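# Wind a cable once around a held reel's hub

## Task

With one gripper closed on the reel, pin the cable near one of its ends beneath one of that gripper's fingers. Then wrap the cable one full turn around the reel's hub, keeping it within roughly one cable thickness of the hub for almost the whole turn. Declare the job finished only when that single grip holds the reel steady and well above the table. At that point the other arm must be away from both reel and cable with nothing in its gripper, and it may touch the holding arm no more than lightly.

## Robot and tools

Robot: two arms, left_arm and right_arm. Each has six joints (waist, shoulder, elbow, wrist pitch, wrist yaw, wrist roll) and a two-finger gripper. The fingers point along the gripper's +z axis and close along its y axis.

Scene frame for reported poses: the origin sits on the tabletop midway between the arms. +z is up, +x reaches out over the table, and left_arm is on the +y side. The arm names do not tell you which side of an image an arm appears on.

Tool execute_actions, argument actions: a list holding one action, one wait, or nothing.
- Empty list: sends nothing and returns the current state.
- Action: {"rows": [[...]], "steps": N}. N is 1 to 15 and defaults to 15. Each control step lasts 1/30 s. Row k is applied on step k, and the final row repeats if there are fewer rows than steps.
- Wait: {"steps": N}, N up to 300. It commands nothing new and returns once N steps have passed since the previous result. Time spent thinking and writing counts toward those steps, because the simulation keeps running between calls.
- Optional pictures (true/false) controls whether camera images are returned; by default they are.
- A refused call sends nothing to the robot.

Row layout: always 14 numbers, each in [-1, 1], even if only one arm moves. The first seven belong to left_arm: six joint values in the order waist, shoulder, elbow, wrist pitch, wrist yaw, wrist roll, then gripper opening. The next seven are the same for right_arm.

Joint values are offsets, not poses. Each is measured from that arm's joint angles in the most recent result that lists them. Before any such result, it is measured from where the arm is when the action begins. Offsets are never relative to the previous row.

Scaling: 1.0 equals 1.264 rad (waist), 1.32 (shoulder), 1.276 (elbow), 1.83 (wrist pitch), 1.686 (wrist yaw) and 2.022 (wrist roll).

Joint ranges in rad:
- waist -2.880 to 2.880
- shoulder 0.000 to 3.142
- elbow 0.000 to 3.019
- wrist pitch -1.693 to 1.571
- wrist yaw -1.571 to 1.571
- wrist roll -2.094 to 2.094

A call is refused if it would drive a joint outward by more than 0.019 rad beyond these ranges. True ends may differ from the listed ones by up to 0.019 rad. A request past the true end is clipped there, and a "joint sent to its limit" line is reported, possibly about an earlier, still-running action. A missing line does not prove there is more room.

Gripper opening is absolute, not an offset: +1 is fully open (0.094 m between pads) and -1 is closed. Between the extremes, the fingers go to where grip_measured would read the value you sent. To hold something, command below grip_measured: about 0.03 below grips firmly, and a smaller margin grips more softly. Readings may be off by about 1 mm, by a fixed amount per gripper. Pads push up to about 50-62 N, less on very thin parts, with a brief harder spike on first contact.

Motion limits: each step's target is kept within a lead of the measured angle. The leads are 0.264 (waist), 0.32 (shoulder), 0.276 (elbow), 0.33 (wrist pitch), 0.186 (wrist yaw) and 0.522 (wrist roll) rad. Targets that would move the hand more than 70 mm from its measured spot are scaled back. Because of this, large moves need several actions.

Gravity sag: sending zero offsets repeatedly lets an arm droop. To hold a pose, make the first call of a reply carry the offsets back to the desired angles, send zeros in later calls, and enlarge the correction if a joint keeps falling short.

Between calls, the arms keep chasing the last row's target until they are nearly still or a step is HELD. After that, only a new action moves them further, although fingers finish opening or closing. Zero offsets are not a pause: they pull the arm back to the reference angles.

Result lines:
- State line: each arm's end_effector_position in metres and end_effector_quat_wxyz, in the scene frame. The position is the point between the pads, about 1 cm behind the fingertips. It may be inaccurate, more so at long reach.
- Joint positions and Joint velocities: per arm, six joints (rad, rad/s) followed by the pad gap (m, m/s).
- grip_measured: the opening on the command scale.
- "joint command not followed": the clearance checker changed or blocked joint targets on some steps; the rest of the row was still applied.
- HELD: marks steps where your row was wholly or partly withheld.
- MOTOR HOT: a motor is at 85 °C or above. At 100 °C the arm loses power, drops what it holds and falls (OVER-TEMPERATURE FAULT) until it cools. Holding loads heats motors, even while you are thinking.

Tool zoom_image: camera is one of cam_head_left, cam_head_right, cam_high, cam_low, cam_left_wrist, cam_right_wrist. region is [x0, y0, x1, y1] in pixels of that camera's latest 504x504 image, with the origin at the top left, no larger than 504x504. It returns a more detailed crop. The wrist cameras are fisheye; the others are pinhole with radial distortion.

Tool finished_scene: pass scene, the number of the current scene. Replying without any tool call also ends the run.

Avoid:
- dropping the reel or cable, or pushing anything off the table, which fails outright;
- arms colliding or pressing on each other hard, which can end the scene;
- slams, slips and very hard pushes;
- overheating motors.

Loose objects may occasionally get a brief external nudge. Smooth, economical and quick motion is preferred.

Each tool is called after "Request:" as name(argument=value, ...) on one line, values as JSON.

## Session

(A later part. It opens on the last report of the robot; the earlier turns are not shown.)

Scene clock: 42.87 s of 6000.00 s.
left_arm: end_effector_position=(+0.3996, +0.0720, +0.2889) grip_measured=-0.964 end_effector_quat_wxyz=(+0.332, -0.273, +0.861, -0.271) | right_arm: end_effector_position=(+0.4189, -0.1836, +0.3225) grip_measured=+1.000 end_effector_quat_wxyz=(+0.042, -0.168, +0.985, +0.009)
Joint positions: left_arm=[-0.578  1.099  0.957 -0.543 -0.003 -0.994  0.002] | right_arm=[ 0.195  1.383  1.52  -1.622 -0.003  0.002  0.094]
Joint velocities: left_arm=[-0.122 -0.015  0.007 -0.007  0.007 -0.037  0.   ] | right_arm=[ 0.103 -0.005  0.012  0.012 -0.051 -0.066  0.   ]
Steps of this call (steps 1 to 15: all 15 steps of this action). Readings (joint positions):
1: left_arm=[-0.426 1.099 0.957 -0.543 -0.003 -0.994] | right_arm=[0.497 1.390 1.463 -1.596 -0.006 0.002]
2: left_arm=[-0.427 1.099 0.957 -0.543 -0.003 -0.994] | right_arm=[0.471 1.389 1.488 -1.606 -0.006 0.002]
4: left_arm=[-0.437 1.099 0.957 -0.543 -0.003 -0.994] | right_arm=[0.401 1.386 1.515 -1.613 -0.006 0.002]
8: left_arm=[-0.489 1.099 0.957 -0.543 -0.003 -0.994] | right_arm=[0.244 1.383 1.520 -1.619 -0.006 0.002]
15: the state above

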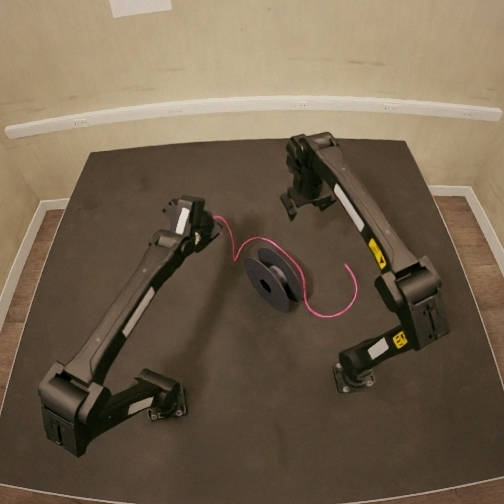

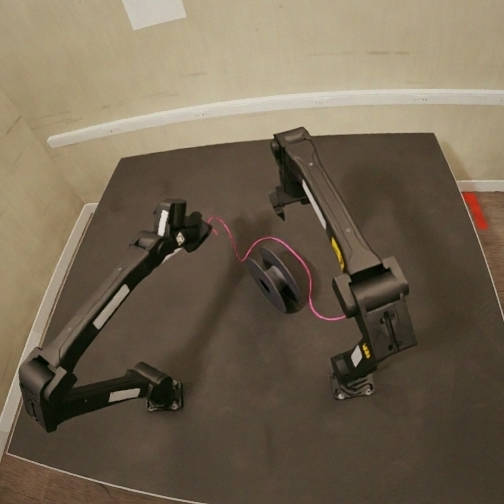

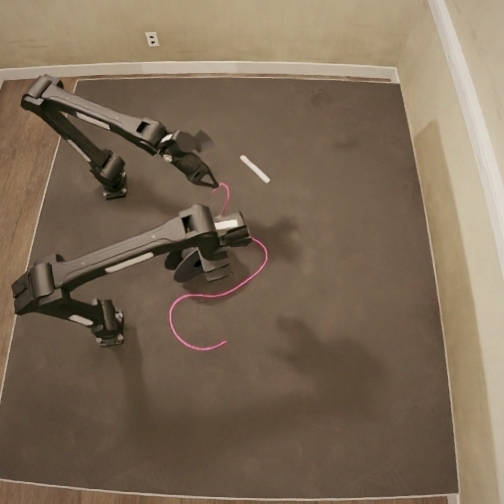

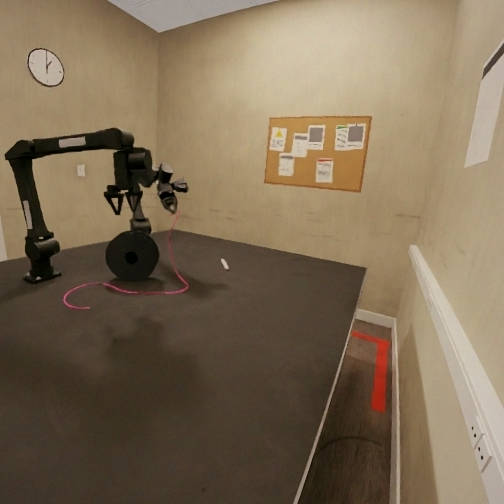

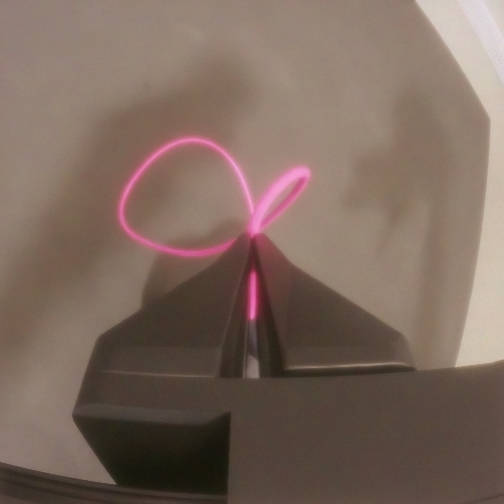

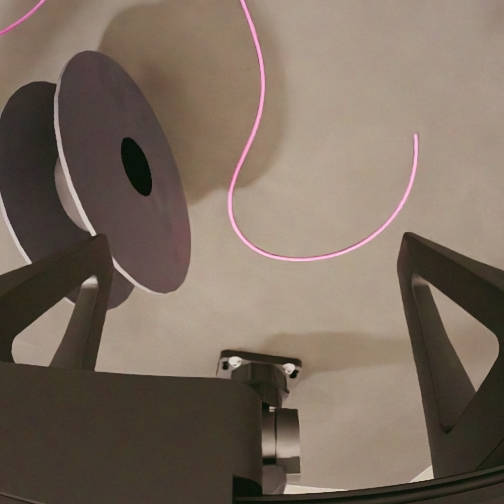

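Request:
execute_actions(actions=[{"rows":[[-0.012,0,0.02,0,0,0,-0.975,0.013,0,0.03,0,0,0,1],[-0.024,0,0.01,0,0,0,-0.975,0.013,0,0.03,0,0,0,1],[-0.038,0,0,0,0,0,-0.975,0.013,0,0.03,0,0,0,1],[-0.052,0,-0.005,0,0,0,-0.975,0.013,0,0.03,0,0,0,1],[-0.066,0,-0.01,0,0,0,-0.975,0.013,0,0.03,0,0,0,1],[-0.08,0,-0.015,0,0,0,-0.975,0.013,0,0.03,0,0,0,1],[-0.095,0,-0.02,0,0,0,-0.975,0.013,0,0.03,0,0,0,1],[-0.11,0,-0.025,0.005,0,0,-0.975,0.013,0,0.03,0,0,0,1],[-0.125,0,-0.03,0.01,0,0,-0.975,0.013,0,0.03,0,0,0,1],[-0.14,0,-0.035,0.015,0,0,-0.975,0.013,0,0.03,0,0,0,1],[-0.155,0,-0.04,0.02,0,0,-0.975,0.013,0,0.03,0,0,0,1],[-0.17,0,-0.045,0.025,0,0,-0.975,0.013,0,0.03,0,0,0,1],[-0.185,0,-0.05,0.03,0,0,-0.975,0.013,0,0.03,0,0,0,1],[-0.2,0,-0.055,0.035,0,0,-0.975,0.013,0,0.03,0,0,0,1],[-0.21,0,-0.06,0.04,0,0,-0.975,0.013,0,0.03,0,0,0,1]],"steps":15}], pictures=false)

Request:
execute_actions(actions=[{"steps":10}])

Scene clock: 44.83 s of 6000.00 s.
left_arm: end_effector_position=(+0.3407, -0.0232, +0.2649) grip_measured=-0.964 end_effector_quat_wxyz=(+0.293, -0.171, +0.891, -0.303) | right_arm: end_effector_position=(+0.4174, -0.1794, +0.3225) grip_measured=+1.000 end_effector_quat_wxyz=(+0.042, -0.174, +0.984, +0.009)
Joint positions: left_arm=[-0.813  1.099  0.901 -0.504 -0.003 -0.994  0.002] | right_arm=[ 0.205  1.383  1.52  -1.622 -0.003  0.002  0.094]
Joint velocities: left_arm=[-0.532 -0.005 -0.183  0.252 -0.022 -0.037  0.   ] | right_arm=[-0.024 -0.005 -0.002 -0.022 -0.051 -0.007  0.   ]
Steps of this call (steps 1 to 30: the robot went on to your last target; steps 31 to 44: nothing new was sent; steps 45 to 59: all 15 steps of this action). Readings (joint positions):
45: left_arm=[-0.581 1.099 0.957 -0.543 -0.003 -0.994] | right_arm=[0.205 1.383 1.520 -1.622 -0.003 0.002]
46: left_arm=[-0.582 1.099 0.957 -0.543 -0.003 -0.994] | right_arm=[0.205 1.383 1.520 -1.622 -0.003 0.002]
48: left_arm=[-0.594 1.099 0.957 -0.543 -0.003 -0.994] | right_arm=[0.205 1.383 1.520 -1.622 -0.003 0.002]
52: left_arm=[-0.665 1.099 0.951 -0.543 -0.003 -0.994] | right_arm=[0.205 1.383 1.520 -1.622 -0.003 0.002]
59: the state above

Scene clock: 45.17 s of 6000.00 s.
left_arm: end_effector_position=(+0.3305, -0.0369, +0.2615) grip_measured=-0.964 end_effector_quat_wxyz=(+0.289, -0.154, +0.893, -0.310) | right_arm: end_effector_position=(+0.4174, -0.1794, +0.3225) grip_measured=+1.000 end_effector_quat_wxyz=(+0.042, -0.174, +0.984, +0.009)
Joint positions: left_arm=[-0.85   1.099  0.89  -0.487 -0.003 -0.994  0.002] | right_arm=[ 0.205  1.383  1.52  -1.622 -0.003  0.002  0.094]
Joint velocities: left_arm=[ 0.015 -0.005 -0.017 -0.012 -0.125 -0.007 -0.   ] | right_arm=[ 0.005 -0.015 -0.002 -0.012  0.022 -0.051  0.   ]
Steps of this call (steps 1 to 10: the robot went on to your last target). Readings (joint positions):
1: left_arm=[-0.829 1.099 0.896 -0.497 -0.003 -0.994] | right_arm=[0.205 1.383 1.520 -1.622 -0.003 0.002]
2: left_arm=[-0.841 1.099 0.892 -0.494 -0.003 -0.994] | right_arm=[0.205 1.383 1.520 -1.622 -0.003 0.002]
4: left_arm=[-0.850 1.099 0.890 -0.491 -0.003 -0.994] | right_arm=[0.205 1.383 1.520 -1.622 -0.003 0.002]
8: left_arm=[-0.850 1.099 0.890 -0.487 -0.003 -0.994] | right_arm=[0.205 1.383 1.520 -1.622 -0.003 0.002]
10: the state above

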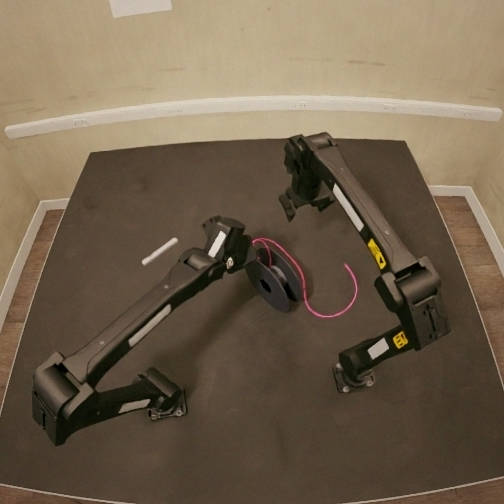

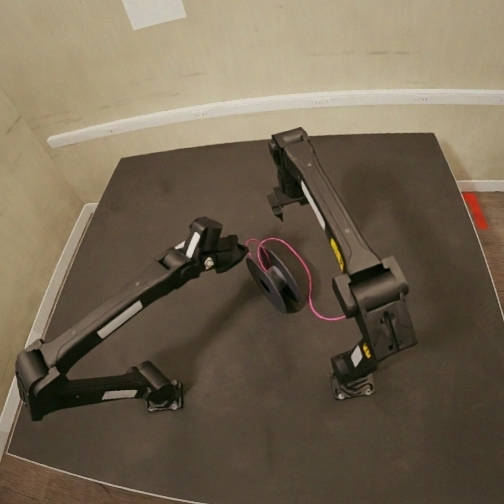

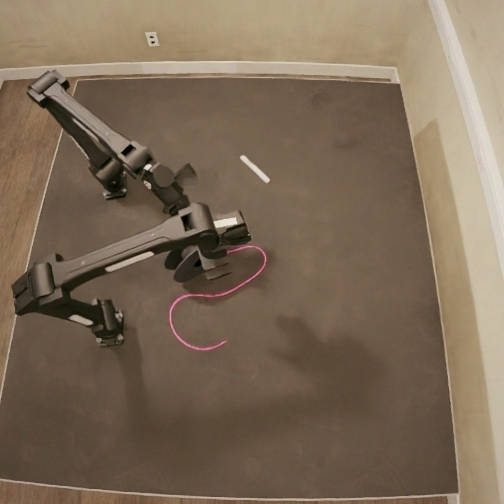

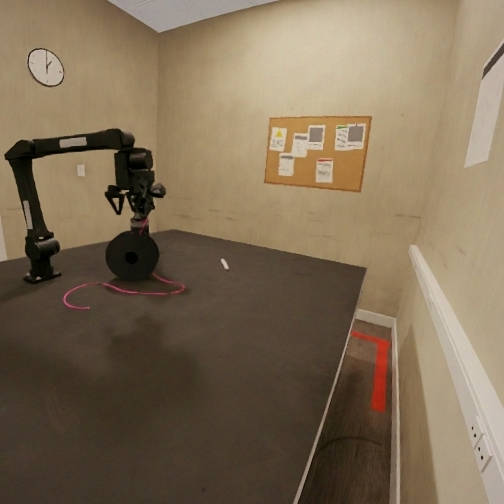

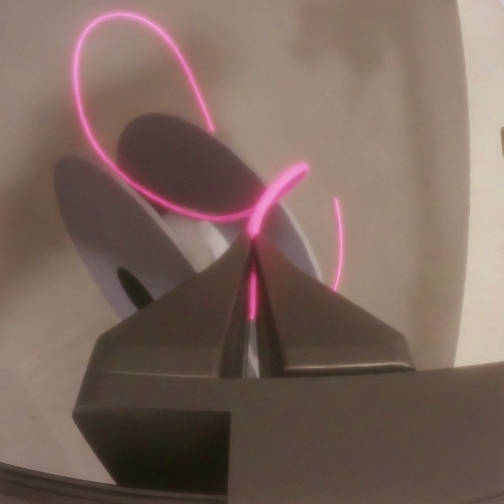

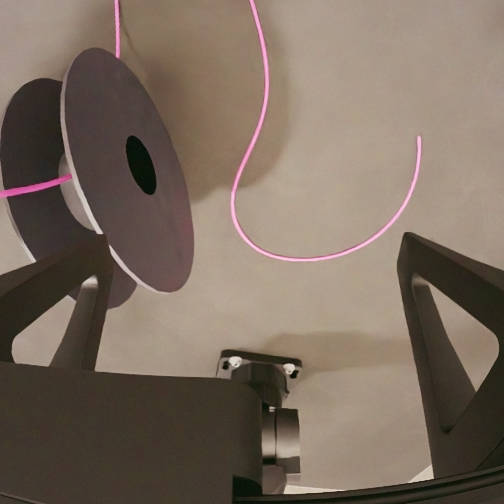

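Request:
execute_actions(actions=[{"rows":[[-0.008,-0.004,0,0,0,0,-0.975,0,0,0.03,0,0,0,1],[-0.02,-0.008,-0.004,0,0,0,-0.975,0,0,0.03,0,0,0,1],[-0.034,-0.012,-0.009,0,0,0,-0.975,0,0,0.03,0,0,0,1],[-0.048,-0.015,-0.014,0,0,0,-0.975,0,0,0.03,0,0,0,1],[-0.062,-0.015,-0.02,0.005,0,0.01,-0.975,0,0,0.03,0,0,0,1],[-0.076,-0.015,-0.026,0.01,0,0.02,-0.975,0,0,0.03,0,0,0,1],[-0.09,-0.015,-0.032,0.016,0,0.03,-0.975,0,0,0.03,0,0,0,1],[-0.104,-0.015,-0.038,0.022,0,0.04,-0.975,0,0,0.03,0,0,0,1],[-0.118,-0.012,-0.045,0.029,0,0.05,-0.975,0,0,0.03,0,0,0,1],[-0.132,-0.008,-0.052,0.036,0,0.06,-0.975,0,0,0.03,0,0,0,1],[-0.146,-0.004,-0.06,0.045,0,0.07,-0.975,0,0,0.03,0,0,0,1],[-0.16,0,-0.068,0.054,0,0.08,-0.975,0,0,0.03,0,0,0,1],[-0.174,0.004,-0.077,0.064,0,0.09,-0.975,0,0,0.03,0,0,0,1],[-0.188,0.008,-0.087,0.075,0,0.1,-0.975,0,0,0.03,0,0,0,1],[-0.202,0.012,-0.097,0.087,0,0.11,-0.975,0,0,0.03,0,0,0,1]],"steps":15}], pictures=false)

Request:
execute_actions(actions=[{"rows":[[-0.04,0.012,-0.03,0.035,0,0.04,-0.975,0,0,0.03,0,0,0,1],[-0.052,0.015,-0.04,0.047,0,0.055,-0.975,0,0,0.03,0,0,0,1],[-0.064,0.018,-0.05,0.059,0,0.07,-0.975,0,0,0.03,0,0,0,1],[-0.076,0.021,-0.06,0.071,0,0.085,-0.975,0,0,0.03,0,0,0,1],[-0.088,0.024,-0.07,0.083,0,0.1,-0.975,0.02,0,0.03,0,0,0,1],[-0.1,0.027,-0.08,0.095,0,0.115,-0.975,0.045,0,0.03,0,0,0,1],[-0.11,0.03,-0.09,0.107,0,0.13,-0.975,0.075,0,0.03,0,0,0,1],[-0.12,0.033,-0.1,0.119,0,0.145,-0.975,0.105,0,0.03,0,0,0,1],[-0.128,0.036,-0.11,0.131,0,0.16,-0.975,0.135,0,0.03,0,0,0,1],[-0.134,0.039,-0.12,0.143,0,0.175,-0.975,0.165,0,0.03,0,0,0,1],[-0.138,0.042,-0.128,0.153,0,0.19,-0.975,0.195,0,0.03,0,0,0,1],[-0.14,0.044,-0.135,0.162,0,0.2,-0.975,0.22,0,0.03,0,0,0,1],[-0.14,0.046,-0.14,0.17,0,0.21,-0.975,0.24,0,0.03,0,0,0,1],[-0.14,0.047,-0.143,0.175,0,0.22,-0.975,0.252,0,0.03,0,0,0,1],[-0.14,0.047,-0.145,0.178,0,0.22,-0.975,0.258,0,0.03,0,0,0,1]],"steps":15}], pictures=false)

Request:
execute_actions(actions=[{"steps":12}])

Scene clock: 48.03 s of 6000.00 s.
left_arm: end_effector_position=(+0.2539, -0.1067, +0.2362) grip_measured=-0.964 end_effector_quat_wxyz=(+0.284, +0.008, +0.900, -0.331) | right_arm: end_effector_position=(+0.4174, -0.1794, +0.3225) grip_measured=+1.000 end_effector_quat_wxyz=(+0.042, -0.174, +0.984, +0.009)
Joint positions: left_arm=[-1.071  1.088  0.8   -0.38  -0.003 -0.856  0.002] | right_arm=[ 0.205  1.383  1.52  -1.622 -0.003  0.002  0.094]
Joint velocities: left_arm=[-0.503  0.073 -0.32   0.54   0.007  0.549 -0.   ] | right_arm=[-0.005 -0.005  0.022 -0.027 -0.022 -0.037  0.   ]
Steps of this call (steps 1 to 30: the robot went on to your last target; steps 31 to 71: nothing new was sent; steps 72 to 86: all 15 steps of this action). Readings (joint positions):
72: left_arm=[-0.850 1.099 0.890 -0.487 -0.003 -0.994] | right_arm=[0.205 1.383 1.520 -1.622 -0.003 0.002]
73: left_arm=[-0.850 1.099 0.890 -0.487 -0.003 -0.994] | right_arm=[0.205 1.383 1.520 -1.622 -0.003 0.002]
75: left_arm=[-0.862 1.098 0.889 -0.487 -0.003 -0.994] | right_arm=[0.205 1.383 1.520 -1.622 -0.003 0.002]
79: left_arm=[-0.931 1.087 0.869 -0.476 -0.003 -0.968] | right_arm=[0.205 1.383 1.520 -1.622 -0.003 0.002]
86: the state above

Scene clock: 48.53 s of 6000.00 s.
left_arm: end_effector_position=(+0.1849, -0.1494, +0.1771) grip_measured=-0.965 end_effector_quat_wxyz=(+0.333, +0.239, +0.852, -0.325) | right_arm: end_effector_position=(+0.3546, -0.0665, +0.3225) grip_measured=+1.000 end_effector_quat_wxyz=(+0.040, -0.324, +0.945, +0.016)
Joint positions: left_arm=[-1.246  1.139  0.629 -0.093 -0.003 -0.5    0.002] | right_arm=[ 0.516  1.383  1.52  -1.622 -0.004  0.002  0.094]
Joint velocities: left_arm=[ 0.005  0.093 -0.193  0.266  0.081  0.505 -0.001] | right_arm=[ 0.952 -0.015  0.007 -0.002 -0.051  0.007  0.   ]
Steps of this call (steps 1 to 15: all 15 steps of this action). Readings (joint positions):
1: left_arm=[-1.087 1.090 0.789 -0.363 -0.003 -0.841] | right_arm=[0.205 1.383 1.520 -1.622 -0.003 0.002]
2: left_arm=[-1.103 1.093 0.778 -0.346 -0.003 -0.825] | right_arm=[0.205 1.383 1.520 -1.622 -0.003 0.002]
4: left_arm=[-1.134 1.097 0.755 -0.306 -0.003 -0.784] | right_arm=[0.205 1.383 1.520 -1.622 -0.003 0.002]
8: left_arm=[-1.193 1.109 0.706 -0.220 -0.003 -0.683] | right_arm=[0.240 1.383 1.520 -1.622 -0.002 0.002]
15: the state above

Scene clock: 48.93 s of 6000.00 s.
left_arm: end_effector_position=(+0.1852, -0.1501, +0.1753) grip_measured=-0.965 end_effector_quat_wxyz=(+0.348, +0.271, +0.840, -0.315) | right_arm: end_effector_position=(+0.3492, -0.0597, +0.3225) grip_measured=+1.000 end_effector_quat_wxyz=(+0.039, -0.333, +0.942, +0.017)
Joint positions: left_arm=[-1.246  1.144  0.622 -0.072 -0.003 -0.425  0.002] | right_arm=[ 0.536  1.383  1.52  -1.622 -0.006  0.002  0.094]
Joint velocities: left_arm=[-0.005 -0.005  0.002  0.022 -0.007  0.095  0.001] | right_arm=[ 0.005 -0.005 -0.007 -0.002 -0.037 -0.022  0.   ]
Steps of this call (steps 1 to 12: the robot went on to your last target). Readings (joint positions):
1: left_arm=[-1.246 1.141 0.625 -0.086 -0.003 -0.484] | right_arm=[0.543 1.383 1.520 -1.622 -0.006 0.002]
2: left_arm=[-1.246 1.143 0.623 -0.082 -0.003 -0.471] | right_arm=[0.559 1.383 1.520 -1.622 -0.006 0.002]
4: left_arm=[-1.246 1.144 0.622 -0.077 -0.003 -0.452] | right_arm=[0.565 1.383 1.520 -1.622 -0.006 0.002]
8: left_arm=[-1.246 1.144 0.622 -0.072 -0.003 -0.433] | right_arm=[0.544 1.383 1.520 -1.622 -0.006 0.002]
12: the state above

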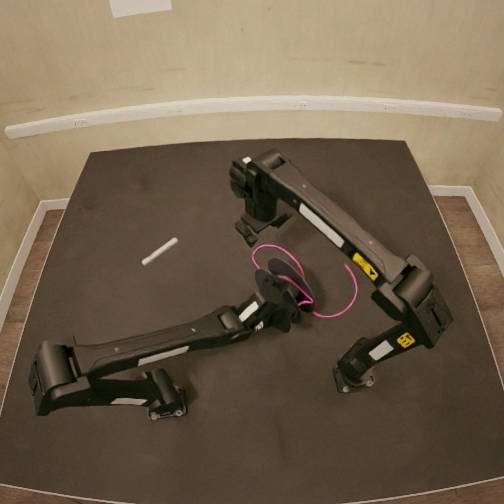

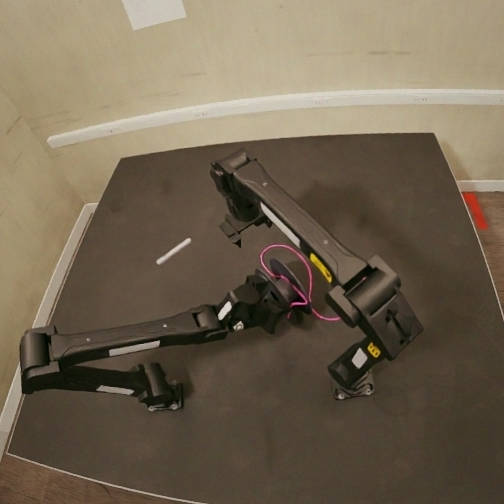

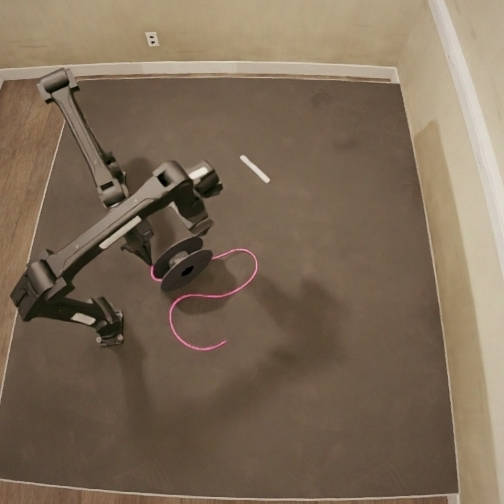

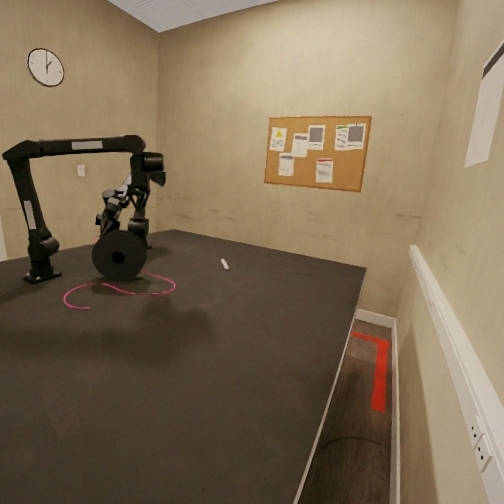

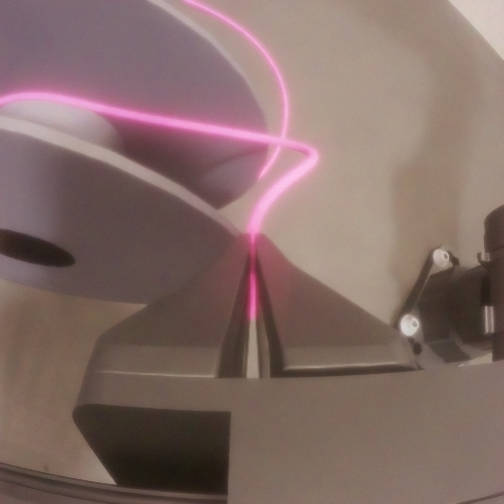

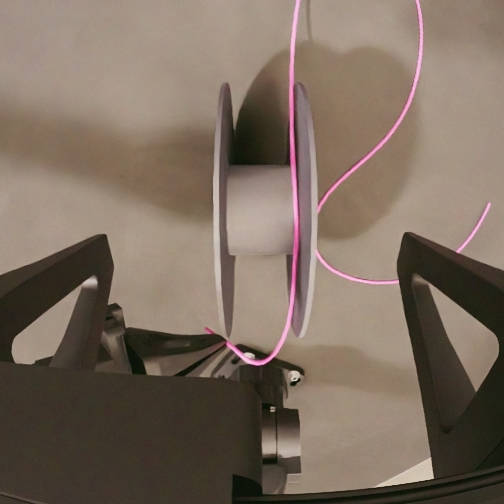

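Request:
execute_actions(actions=[])

Scene clock: 49.40 s of 6000.00 s.
left_arm: end_effector_position=(+0.1853, -0.1502, +0.1754) grip_measured=-0.965 end_effector_quat_wxyz=(+0.349, +0.273, +0.840, -0.314) | right_arm: end_effector_position=(+0.3492, -0.0597, +0.3225) grip_measured=+1.000 end_effector_quat_wxyz=(+0.039, -0.333, +0.942, +0.017)
Joint positions: left_arm=[-1.246  1.144  0.622 -0.071 -0.003 -0.42   0.002] | right_arm=[ 0.536  1.383  1.52  -1.622 -0.006  0.002  0.094]
Joint velocities: left_arm=[-0.005 -0.015  0.017 -0.002 -0.037 -0.022 -0.   ] | right_arm=[ 0.005  0.005 -0.002  0.022  0.051 -0.037  0.   ]
Steps of this call (steps 1 to 14: the robot went on to your last target). Readings (joint positions):
1: left_arm=[-1.246 1.144 0.622 -0.071 -0.003 -0.424] | right_arm=[0.536 1.383 1.520 -1.622 -0.006 0.002]
2: left_arm=[-1.246 1.144 0.622 -0.071 -0.003 -0.423] | right_arm=[0.536 1.383 1.520 -1.622 -0.006 0.002]
4: left_arm=[-1.246 1.144 0.622 -0.071 -0.003 -0.422] | right_arm=[0.536 1.383 1.520 -1.622 -0.006 0.002]
8: left_arm=[-1.246 1.144 0.622 -0.071 -0.003 -0.420] | right_arm=[0.536 1.383 1.520 -1.622 -0.006 0.002]
14: the state above

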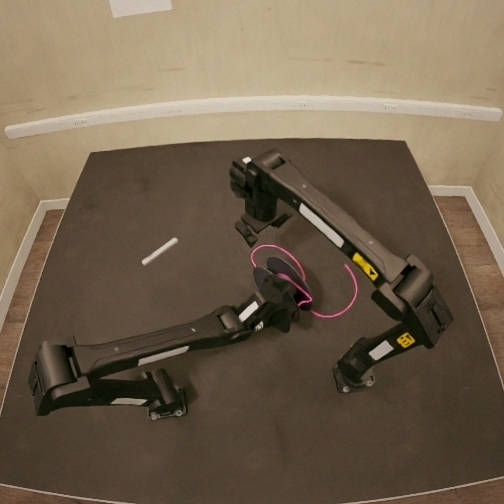

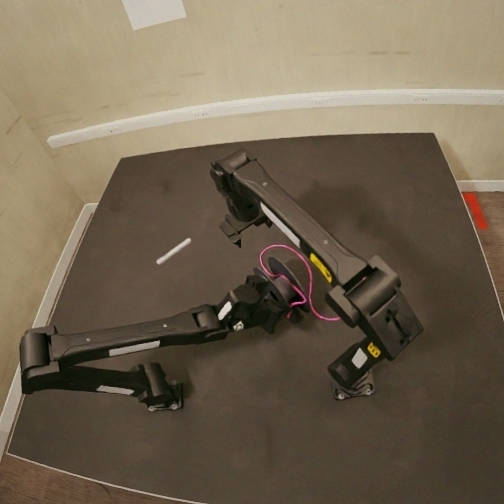

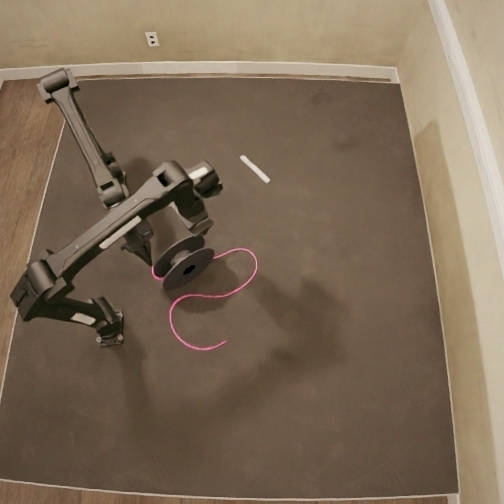

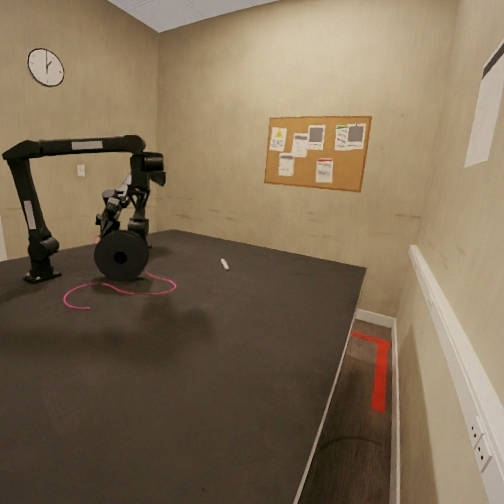

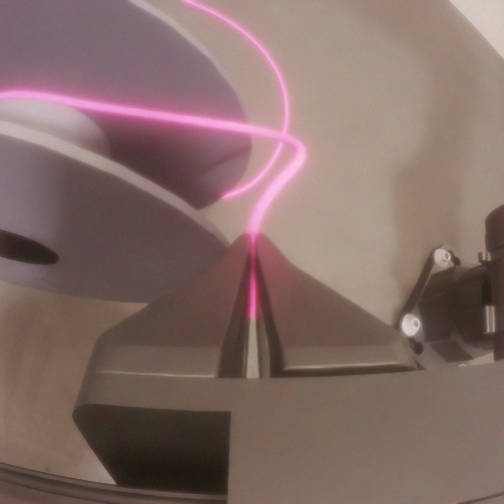

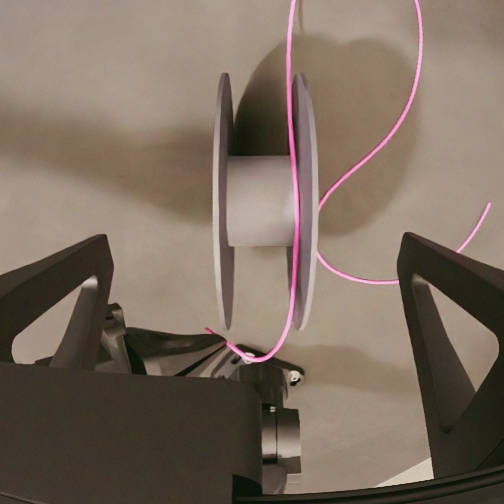

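Request:
execute_actions(actions=[{"rows":[[0,0,0.01,0,0,0.015,-0.975,-0.005,-0.006,-0.012,0.0,0,0,1],[0,0,0.01,0,0,0.03,-0.975,-0.01,-0.014,-0.032,0.004,0,0,1],[0,0,0.01,0,0,0.045,-0.975,-0.015,-0.022,-0.058,0.012,0,0,1],[0,0,0.01,0,0,0.06,-0.975,-0.02,-0.03,-0.086,0.024,0,0,1],[0,0,0.01,0,0,0.075,-0.975,-0.02,-0.037,-0.115,0.037,0,0,1],[0,0,0.01,0,0,0.09,-0.975,-0.02,-0.043,-0.144,0.051,0,0,1],[0,0,0.01,0,0,0.105,-0.975,-0.02,-0.048,-0.173,0.065,0,0,1],[0,0,0.01,0,0,0.12,-0.975,-0.02,-0.052,-0.202,0.08,0,0,1],[0,0,0.01,0,0,0.135,-0.975,-0.02,-0.054,-0.23,0.095,0,0,1],[0,0,0.01,0,0,0.15,-0.975,-0.02,-0.054,-0.257,0.11,0,0,1],[0,0,0.01,0,0,0.165,-0.975,-0.02,-0.054,-0.283,0.124,0,0,1],[0,0,0.01,0,0,0.18,-0.975,-0.02,-0.054,-0.306,0.136,0,0,1],[0,0,0.01,0,0,0.19,-0.975,-0.02,-0.054,-0.325,0.146,0,0,1],[0,0,0.01,0,0,0.2,-0.975,-0.02,-0.054,-0.338,0.152,0,0,1],[0,0,0.01,0,0,0.2,-0.975,-0.02,-0.054,-0.346,0.156,0,0,1]],"steps":15}], pictures=false)

Request:
execute_actions(actions=[{"steps":8}])

Scene clock: 52.27 s of 6000.00 s.
left_arm: end_effector_position=(+0.1853, -0.1502, +0.1754) grip_measured=-0.965 end_effector_quat_wxyz=(+0.394, +0.400, +0.787, -0.256) | right_arm: end_effector_position=(+0.3109, -0.0991, +0.1933) grip_measured=+1.000 end_effector_quat_wxyz=(-0.001, -0.325, +0.946, +0.003)
Joint positions: left_arm=[-1.246  1.144  0.622 -0.071 -0.003 -0.108  0.002] | right_arm=[ 0.518  1.306  1.109 -1.374 -0.006  0.002  0.094]
Joint velocities: left_arm=[-0.005 -0.005 -0.012 -0.002 -0.051  0.637 -0.001] | right_arm=[ 0.015  0.005 -0.618  0.339  0.007 -0.081  0.   ]
Steps of this call (steps 1 to 15: the robot went on to your last target; steps 16 to 71: nothing new was sent; steps 72 to 86: all 15 steps of this action). Readings (joint positions):
72: left_arm=[-1.246 1.144 0.622 -0.071 -0.003 -0.416] | right_arm=[0.536 1.383 1.520 -1.622 -0.006 0.002]
73: left_arm=[-1.246 1.144 0.622 -0.071 -0.003 -0.407] | right_arm=[0.536 1.382 1.517 -1.621 -0.006 0.002]
75: left_arm=[-1.246 1.144 0.622 -0.071 -0.003 -0.378] | right_arm=[0.533 1.368 1.483 -1.606 -0.006 0.002]
79: left_arm=[-1.246 1.144 0.622 -0.071 -0.003 -0.289] | right_arm=[0.521 1.321 1.342 -1.532 -0.006 0.002]
86: the state above

Scene clock: 52.53 s of 6000.00 s.
left_arm: end_effector_position=(+0.1853, -0.1502, +0.1754) grip_measured=-0.965 end_effector_quat_wxyz=(+0.403, +0.427, +0.773, -0.242) | right_arm: end_effector_position=(+0.3078, -0.1016, +0.1810) grip_measured=+1.000 end_effector_quat_wxyz=(-0.004, -0.325, +0.946, +0.002)
Joint positions: left_arm=[-1.246  1.144  0.622 -0.071 -0.003 -0.038  0.002] | right_arm=[ 0.518  1.307  1.077 -1.348 -0.006  0.002  0.094]
Joint velocities: left_arm=[-0.005  0.005  0.002 -0.007  0.022  0.11  -0.001] | right_arm=[-0.005 -0.015  0.012  0.007 -0.037 -0.007  0.   ]
Steps of this call (steps 1 to 8: the robot went on to your last target). Readings (joint positions):
1: left_arm=[-1.246 1.144 0.622 -0.071 -0.003 -0.091] | right_arm=[0.518 1.306 1.092 -1.365 -0.006 0.002]
2: left_arm=[-1.246 1.144 0.622 -0.071 -0.003 -0.077] | right_arm=[0.518 1.307 1.082 -1.361 -0.006 0.002]
4: left_arm=[-1.246 1.144 0.622 -0.071 -0.003 -0.058] | right_arm=[0.518 1.307 1.077 -1.355 -0.006 0.002]
8: the state above

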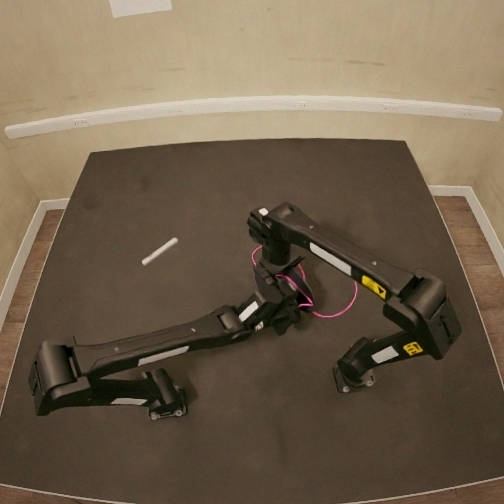

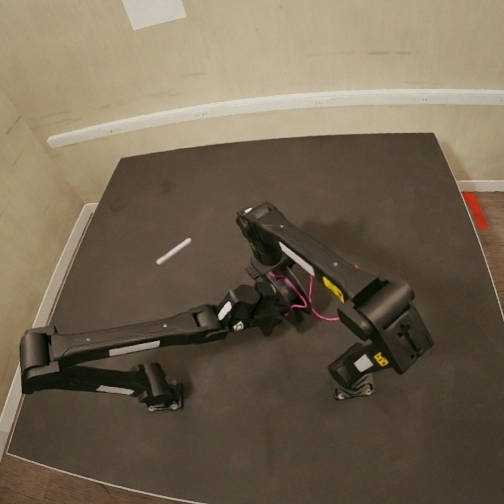

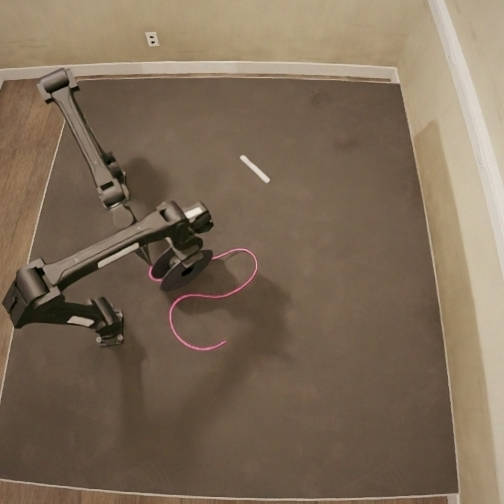

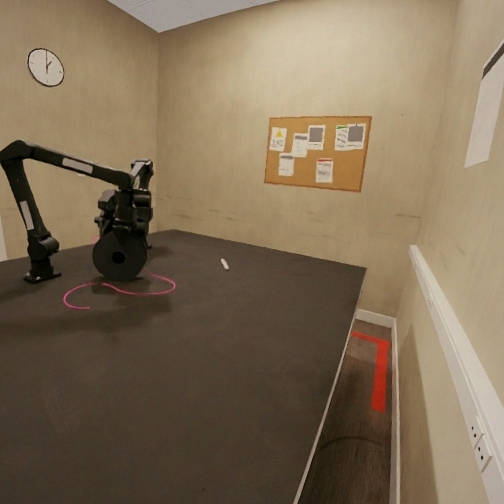

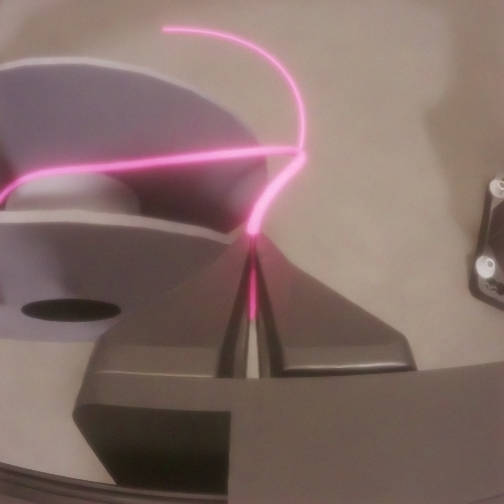

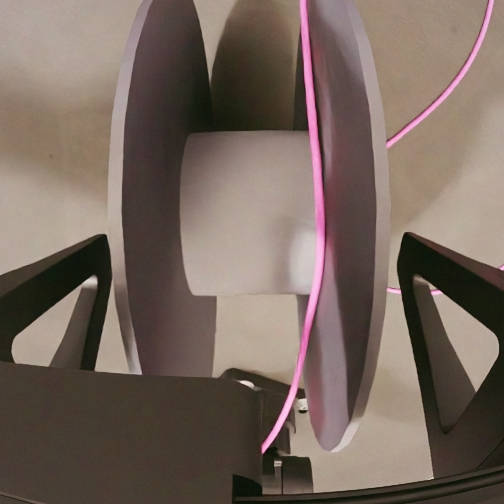

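Request:
execute_actions(actions=[{"rows":[[0,0,0.01,0,0,0.01,-0.975,0,-0.01,-0.01,0,0,0,0.9],[0,0,0.01,0,0,0.01,-0.975,0,-0.02,-0.02,0,0,0,0.8],[0,0,0.01,0,0,0.01,-0.975,0,-0.03,-0.03,0,0,0,0.7],[0,0,0.01,0,0,0.01,-0.975,0,-0.036,-0.038,0,0,0,0.6],[0,0,0.01,0,0,0.01,-0.975,0,-0.038,-0.04,0,0,0,0.52],[0,0,0.01,0,0,0.01,-0.975,0,-0.038,-0.04,0,0,0,0.45],[0,0,0.01,0,0,0.01,-0.975,0,-0.038,-0.04,0,0,0,0.4],[0,0,0.01,0,0,0.01,-0.975,0,-0.038,-0.04,0,0,0,0.36],[0,0,0.01,0,0,0.01,-0.975,0,-0.038,-0.04,0,0,0,0.33],[0,0,0.01,0,0,0.01,-0.975,0,-0.038,-0.04,0,0,0,0.3],[0,0,0.01,0,0,0.01,-0.975,0,-0.038,-0.04,0,0,0,0.28],[0,0,0.01,0,0,0.01,-0.975,0,-0.038,-0.04,0,0,0,0.26],[0,0,0.01,0,0,0.01,-0.975,0,-0.038,-0.04,0,0,0,0.24],[0,0,0.01,0,0,0.01,-0.975,0,-0.038,-0.04,0,0,0,0.225]],"steps":15}])

Scene clock: 54.30 s of 6000.00 s.
left_arm: end_effector_position=(+0.1853, -0.1502, +0.1754) grip_measured=-0.965 end_effector_quat_wxyz=(+0.404, +0.433, +0.770, -0.239) | right_arm: end_effector_position=(+0.2954, -0.1112, +0.1820) grip_measured=+0.257 end_effector_quat_wxyz=(-0.000, -0.325, +0.946, +0.003)
Joint positions: left_arm=[-1.246  1.144  0.622 -0.071 -0.003 -0.024  0.002] | right_arm=[ 0.518  1.258  1.037 -1.347 -0.006  0.002  0.059]
Joint velocities: left_arm=[-0.015 -0.005 -0.012 -0.007  0.007 -0.022  0.   ] | right_arm=[-0.005 -0.005 -0.012 -0.017  0.037  0.022  0.001]
Steps of this call (steps 1 to 30: the robot went on to your last target; steps 31 to 38: nothing new was sent; steps 39 to 53: all 15 steps of this action). Readings (joint positions):
39: left_arm=[-1.246 1.144 0.622 -0.071 -0.003 -0.024] | right_arm=[0.518 1.307 1.077 -1.347 -0.006 0.002]
40: left_arm=[-1.246 1.144 0.622 -0.071 -0.003 -0.024] | right_arm=[0.518 1.305 1.076 -1.347 -0.006 0.002]
42: left_arm=[-1.246 1.144 0.622 -0.071 -0.003 -0.024] | right_arm=[0.518 1.294 1.063 -1.347 -0.006 0.002]
46: left_arm=[-1.246 1.144 0.622 -0.071 -0.003 -0.024] | right_arm=[0.518 1.263 1.037 -1.347 -0.006 0.002]
53: the state above

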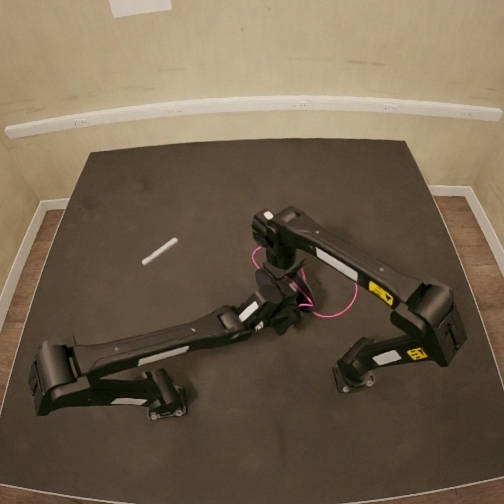

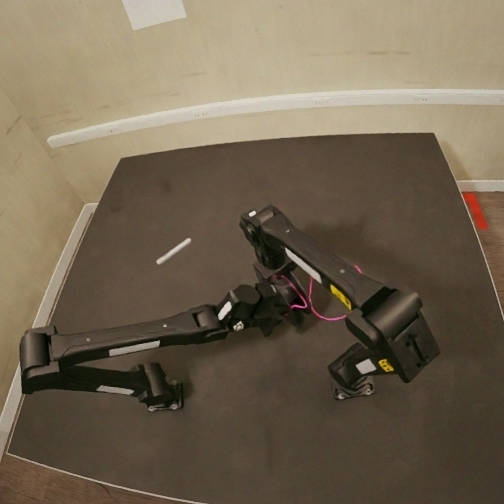

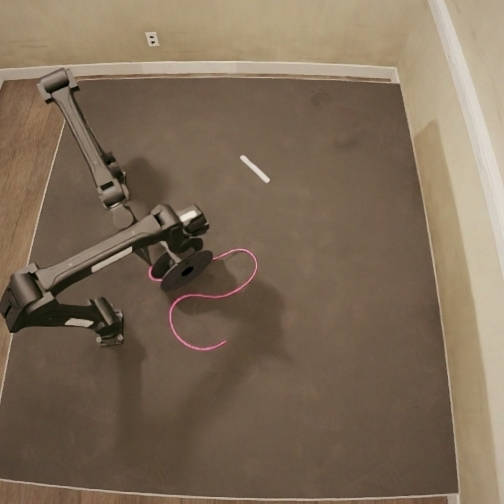

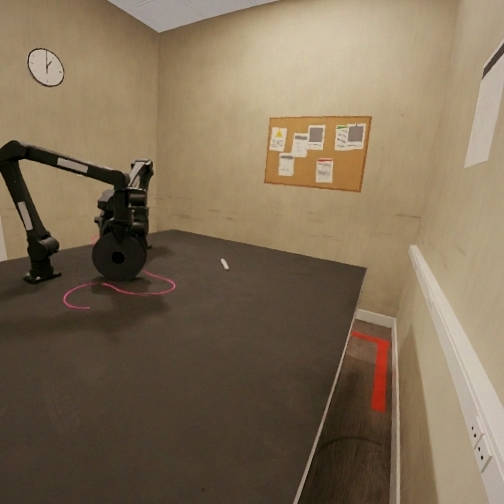

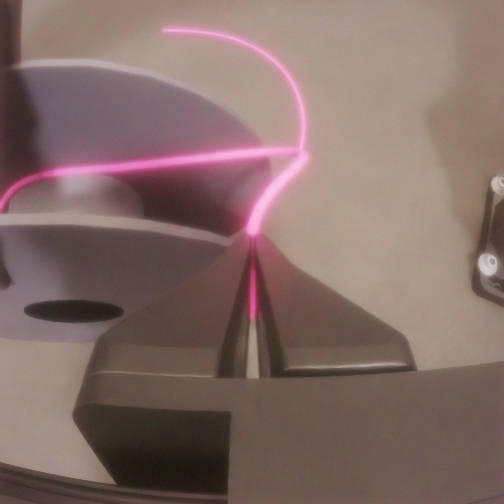

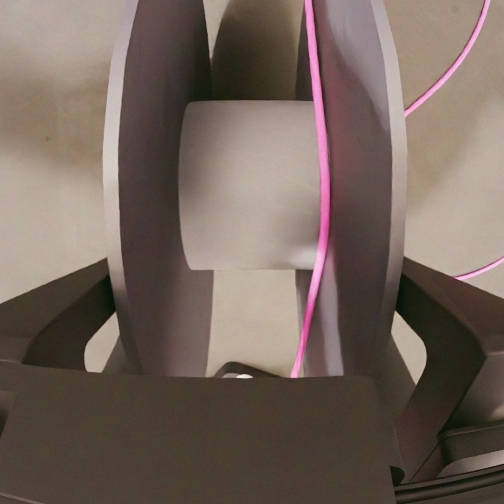

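Request:
execute_actions(actions=[{"rows":[[-0.01,0,0,0,0,0.01,-0.975,0,0.005,0.04,0,0,0,0.225],[-0.02,0.004,-0.003,0.006,0,0.02,-0.975,0,0.01,0.06,0,0,0,0.225],[-0.03,0.01,-0.008,0.015,0,0.035,-0.975,0,0.016,0.078,-0.002,0,0,0.225],[-0.035,0.017,-0.013,0.026,0,0.05,-0.975,0,0.022,0.094,-0.006,0,0,0.225],[-0.035,0.024,-0.018,0.037,0,0.065,-0.975,0,0.028,0.109,-0.011,0,0,0.225],[-0.035,0.031,-0.023,0.048,0,0.08,-0.975,0,0.034,0.123,-0.017,0,0,0.225],[-0.035,0.038,-0.028,0.059,0,0.095,-0.975,0,0.04,0.137,-0.023,0,0,0.225],[-0.035,0.045,-0.033,0.07,0,0.11,-0.975,0,0.045,0.151,-0.03,0,0,0.225],[-0.035,0.052,-0.038,0.081,0,0.125,-0.975,0,0.048,0.165,-0.037,0,0,0.225],[-0.035,0.059,-0.043,0.092,0,0.14,-0.975,0,0.05,0.179,-0.044,0,0,0.225],[-0.035,0.066,-0.048,0.103,0,0.155,-0.975,0,0.05,0.193,-0.051,0,0,0.225],[-0.035,0.073,-0.054,0.114,0,0.17,-0.975,0,0.05,0.207,-0.058,0,0,0.225],[-0.035,0.08,-0.059,0.125,0,0.185,-0.975,0,0.05,0.221,-0.066,0,0,0.225],[-0.035,0.088,-0.065,0.136,0,0.2,-0.975,0,0.05,0.235,-0.074,0,0,0.225],[-0.035,0.097,-0.071,0.148,0,0.215,-0.975,0,0.05,0.25,-0.082,0,0,0.225]],"steps":15}], pictures=false)

Request:
execute_actions(actions=[{"rows":[[0,0.03,-0.02,0.035,0,0.06,-0.975,0,0,0.09,-0.025,0,0,0.225],[0,0.037,-0.025,0.046,0,0.075,-0.975,0,0,0.104,-0.033,0,0,0.225],[0,0.044,-0.03,0.057,0,0.09,-0.975,0,0,0.118,-0.041,0,0,0.225],[0,0.051,-0.035,0.068,0,0.105,-0.975,0,0,0.132,-0.049,0,0,0.225],[0,0.058,-0.04,0.079,0,0.12,-0.975,0,0,0.146,-0.057,0,0,0.225],[0,0.065,-0.045,0.09,0,0.135,-0.975,0,0,0.16,-0.065,0,0,0.225],[0,0.072,-0.05,0.101,0,0.15,-0.975,0,0,0.174,-0.073,0,0,0.225],[0,0.079,-0.055,0.112,0,0.165,-0.975,0,0,0.188,-0.081,0,0,0.225],[0,0.086,-0.06,0.123,0,0.18,-0.975,0,0,0.202,-0.089,0,0,0.225],[0,0.093,-0.065,0.134,0,0.195,-0.975,0,0,0.216,-0.096,0,0,0.225],[0,0.1,-0.07,0.145,0,0.21,-0.975,0,0,0.228,-0.102,0,0,0.225],[0,0.106,-0.075,0.155,0,0.22,-0.975,0,0,0.239,-0.107,0,0,0.225],[0,0.111,-0.079,0.163,0,0.23,-0.975,0,0,0.248,-0.111,0,0,0.225],[0,0.115,-0.082,0.169,0,0.235,-0.975,0,0,0.254,-0.114,0,0,0.225],[0,0.118,-0.084,0.173,0,0.24,-0.975,0,0,0.258,-0.115,0,0,0.225]],"steps":15}], pictures=false)

Request:
execute_actions(actions=[{"steps":10}])

Scene clock: 57.67 s of 6000.00 s.
left_arm: end_effector_position=(+0.1728, -0.1659, +0.1421) grip_measured=-0.965 end_effector_quat_wxyz=(+0.453, +0.550, +0.674, -0.192) | right_arm: end_effector_position=(+0.3298, -0.0842, +0.2419) grip_measured=+0.257 end_effector_quat_wxyz=(+0.019, -0.325, +0.945, +0.010)
Joint positions: left_arm=[-1.285  1.24   0.555  0.143 -0.003  0.282  0.002] | right_arm=[ 0.518  1.325  1.254 -1.458 -0.006  0.002  0.059]
Joint velocities: left_arm=[-0.005  0.337 -0.217  0.574 -0.037  0.769 -0.   ] | right_arm=[-0.005 -0.005  0.52  -0.447 -0.066  0.066 -0.   ]
Steps of this call (steps 1 to 15: the robot went on to your last target; steps 16 to 86: nothing new was sent; steps 87 to 101: all 15 steps of this action). Readings (joint positions):
87: left_arm=[-1.246 1.144 0.622 -0.071 -0.003 -0.022] | right_arm=[0.518 1.258 1.037 -1.347 -0.006 0.002]
88: left_arm=[-1.247 1.144 0.622 -0.071 -0.003 -0.017] | right_arm=[0.518 1.258 1.038 -1.347 -0.006 0.002]
90: left_arm=[-1.257 1.144 0.621 -0.062 -0.003 0.007] | right_arm=[0.518 1.265 1.048 -1.349 -0.006 0.002]
94: left_arm=[-1.283 1.163 0.607 0.007 -0.003 0.090] | right_arm=[0.518 1.299 1.118 -1.375 -0.006 0.002]
101: the state above

Scene clock: 58.17 s of 6000.00 s.
left_arm: end_effector_position=(+0.1712, -0.1628, +0.0983) grip_measured=-0.965 end_effector_quat_wxyz=(+0.504, +0.661, +0.546, -0.105) | right_arm: end_effector_position=(+0.3372, -0.0784, +0.3381) grip_measured=+0.257 end_effector_quat_wxyz=(+0.047, -0.325, +0.944, +0.020)
Joint positions: left_arm=[-1.285  1.374  0.465  0.421 -0.003  0.674  0.002] | right_arm=[ 0.518  1.325  1.505 -1.649 -0.006  0.002  0.059]
Joint velocities: left_arm=[-0.005  0.2   -0.125  0.33   0.037  0.579 -0.001] | right_arm=[-0.005 -0.005  0.325 -0.173  0.037 -0.007  0.   ]
Steps of this call (steps 1 to 15: all 15 steps of this action). Readings (joint positions):
1: left_arm=[-1.285 1.251 0.548 0.161 -0.003 0.305] | right_arm=[0.518 1.325 1.272 -1.472 -0.006 0.002]
2: left_arm=[-1.285 1.262 0.542 0.177 -0.003 0.328] | right_arm=[0.518 1.325 1.289 -1.484 -0.006 0.002]
4: left_arm=[-1.285 1.282 0.530 0.213 -0.003 0.378] | right_arm=[0.518 1.325 1.323 -1.510 -0.006 0.002]
8: left_arm=[-1.285 1.316 0.507 0.293 -0.003 0.488] | right_arm=[0.518 1.325 1.392 -1.569 -0.006 0.002]
15: the state above

Scene clock: 58.50 s of 6000.00 s.
left_arm: end_effector_position=(+0.1705, -0.1614, +0.0929) grip_measured=-0.965 end_effector_quat_wxyz=(+0.508, +0.681, +0.520, -0.086) | right_arm: end_effector_position=(+0.3379, -0.0779, +0.3455) grip_measured=+0.257 end_effector_quat_wxyz=(+0.051, -0.325, +0.944, +0.021)
Joint positions: left_arm=[-1.285  1.388  0.456  0.443 -0.003  0.749  0.002] | right_arm=[ 0.518  1.325  1.524 -1.659 -0.006  0.002  0.059]
Joint velocities: left_arm=[-0.005 -0.005  0.002  0.022  0.037  0.022 -0.001] | right_arm=[-0.005 -0.005 -0.002 -0.017  0.022 -0.007  0.001]
Steps of this call (steps 1 to 10: the robot went on to your last target). Readings (joint positions):
1: left_arm=[-1.285 1.380 0.461 0.429 -0.003 0.691] | right_arm=[0.518 1.325 1.514 -1.653 -0.006 0.002]
2: left_arm=[-1.285 1.384 0.458 0.434 -0.003 0.705] | right_arm=[0.518 1.325 1.521 -1.655 -0.006 0.002]
4: left_arm=[-1.285 1.388 0.456 0.438 -0.003 0.724] | right_arm=[0.518 1.325 1.524 -1.656 -0.006 0.002]
8: left_arm=[-1.285 1.388 0.456 0.442 -0.003 0.744] | right_arm=[0.518 1.325 1.524 -1.659 -0.006 0.002]
10: the state above

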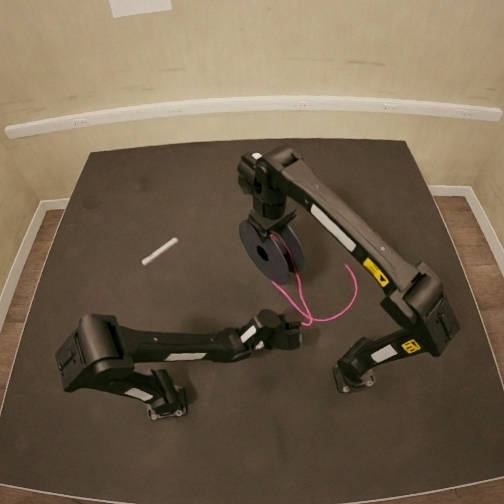

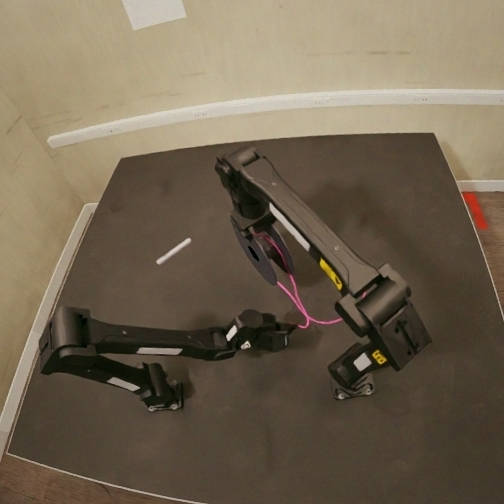

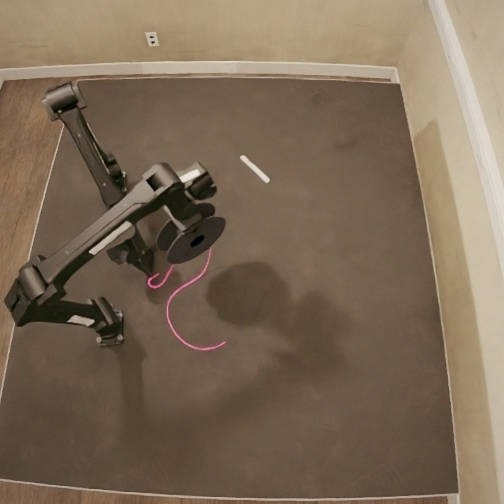

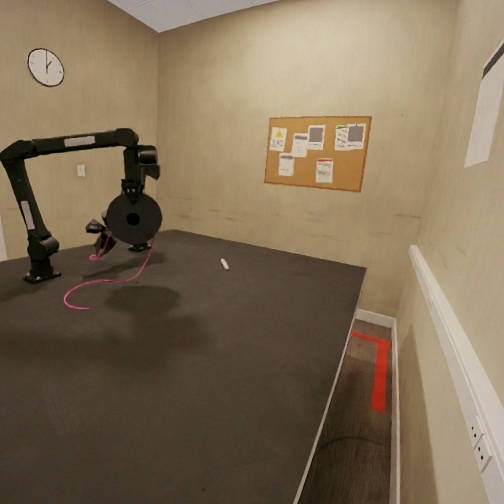

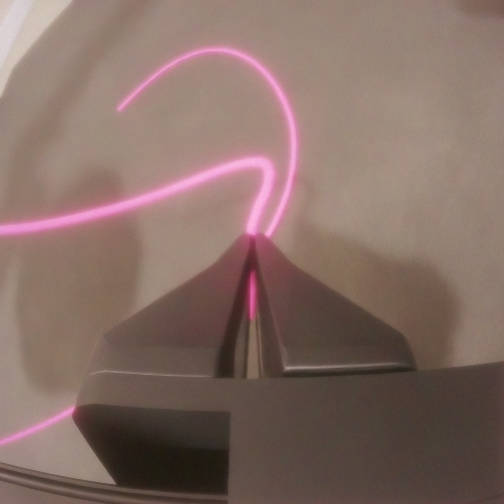

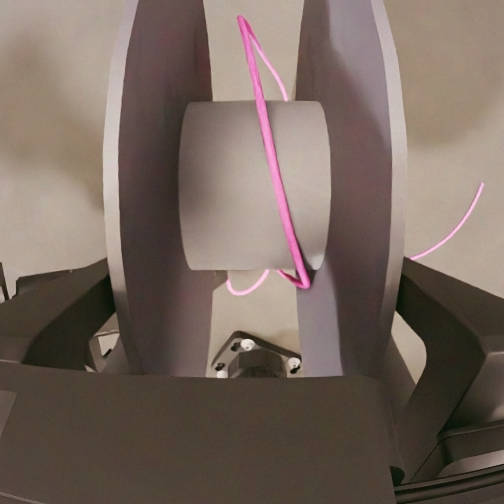

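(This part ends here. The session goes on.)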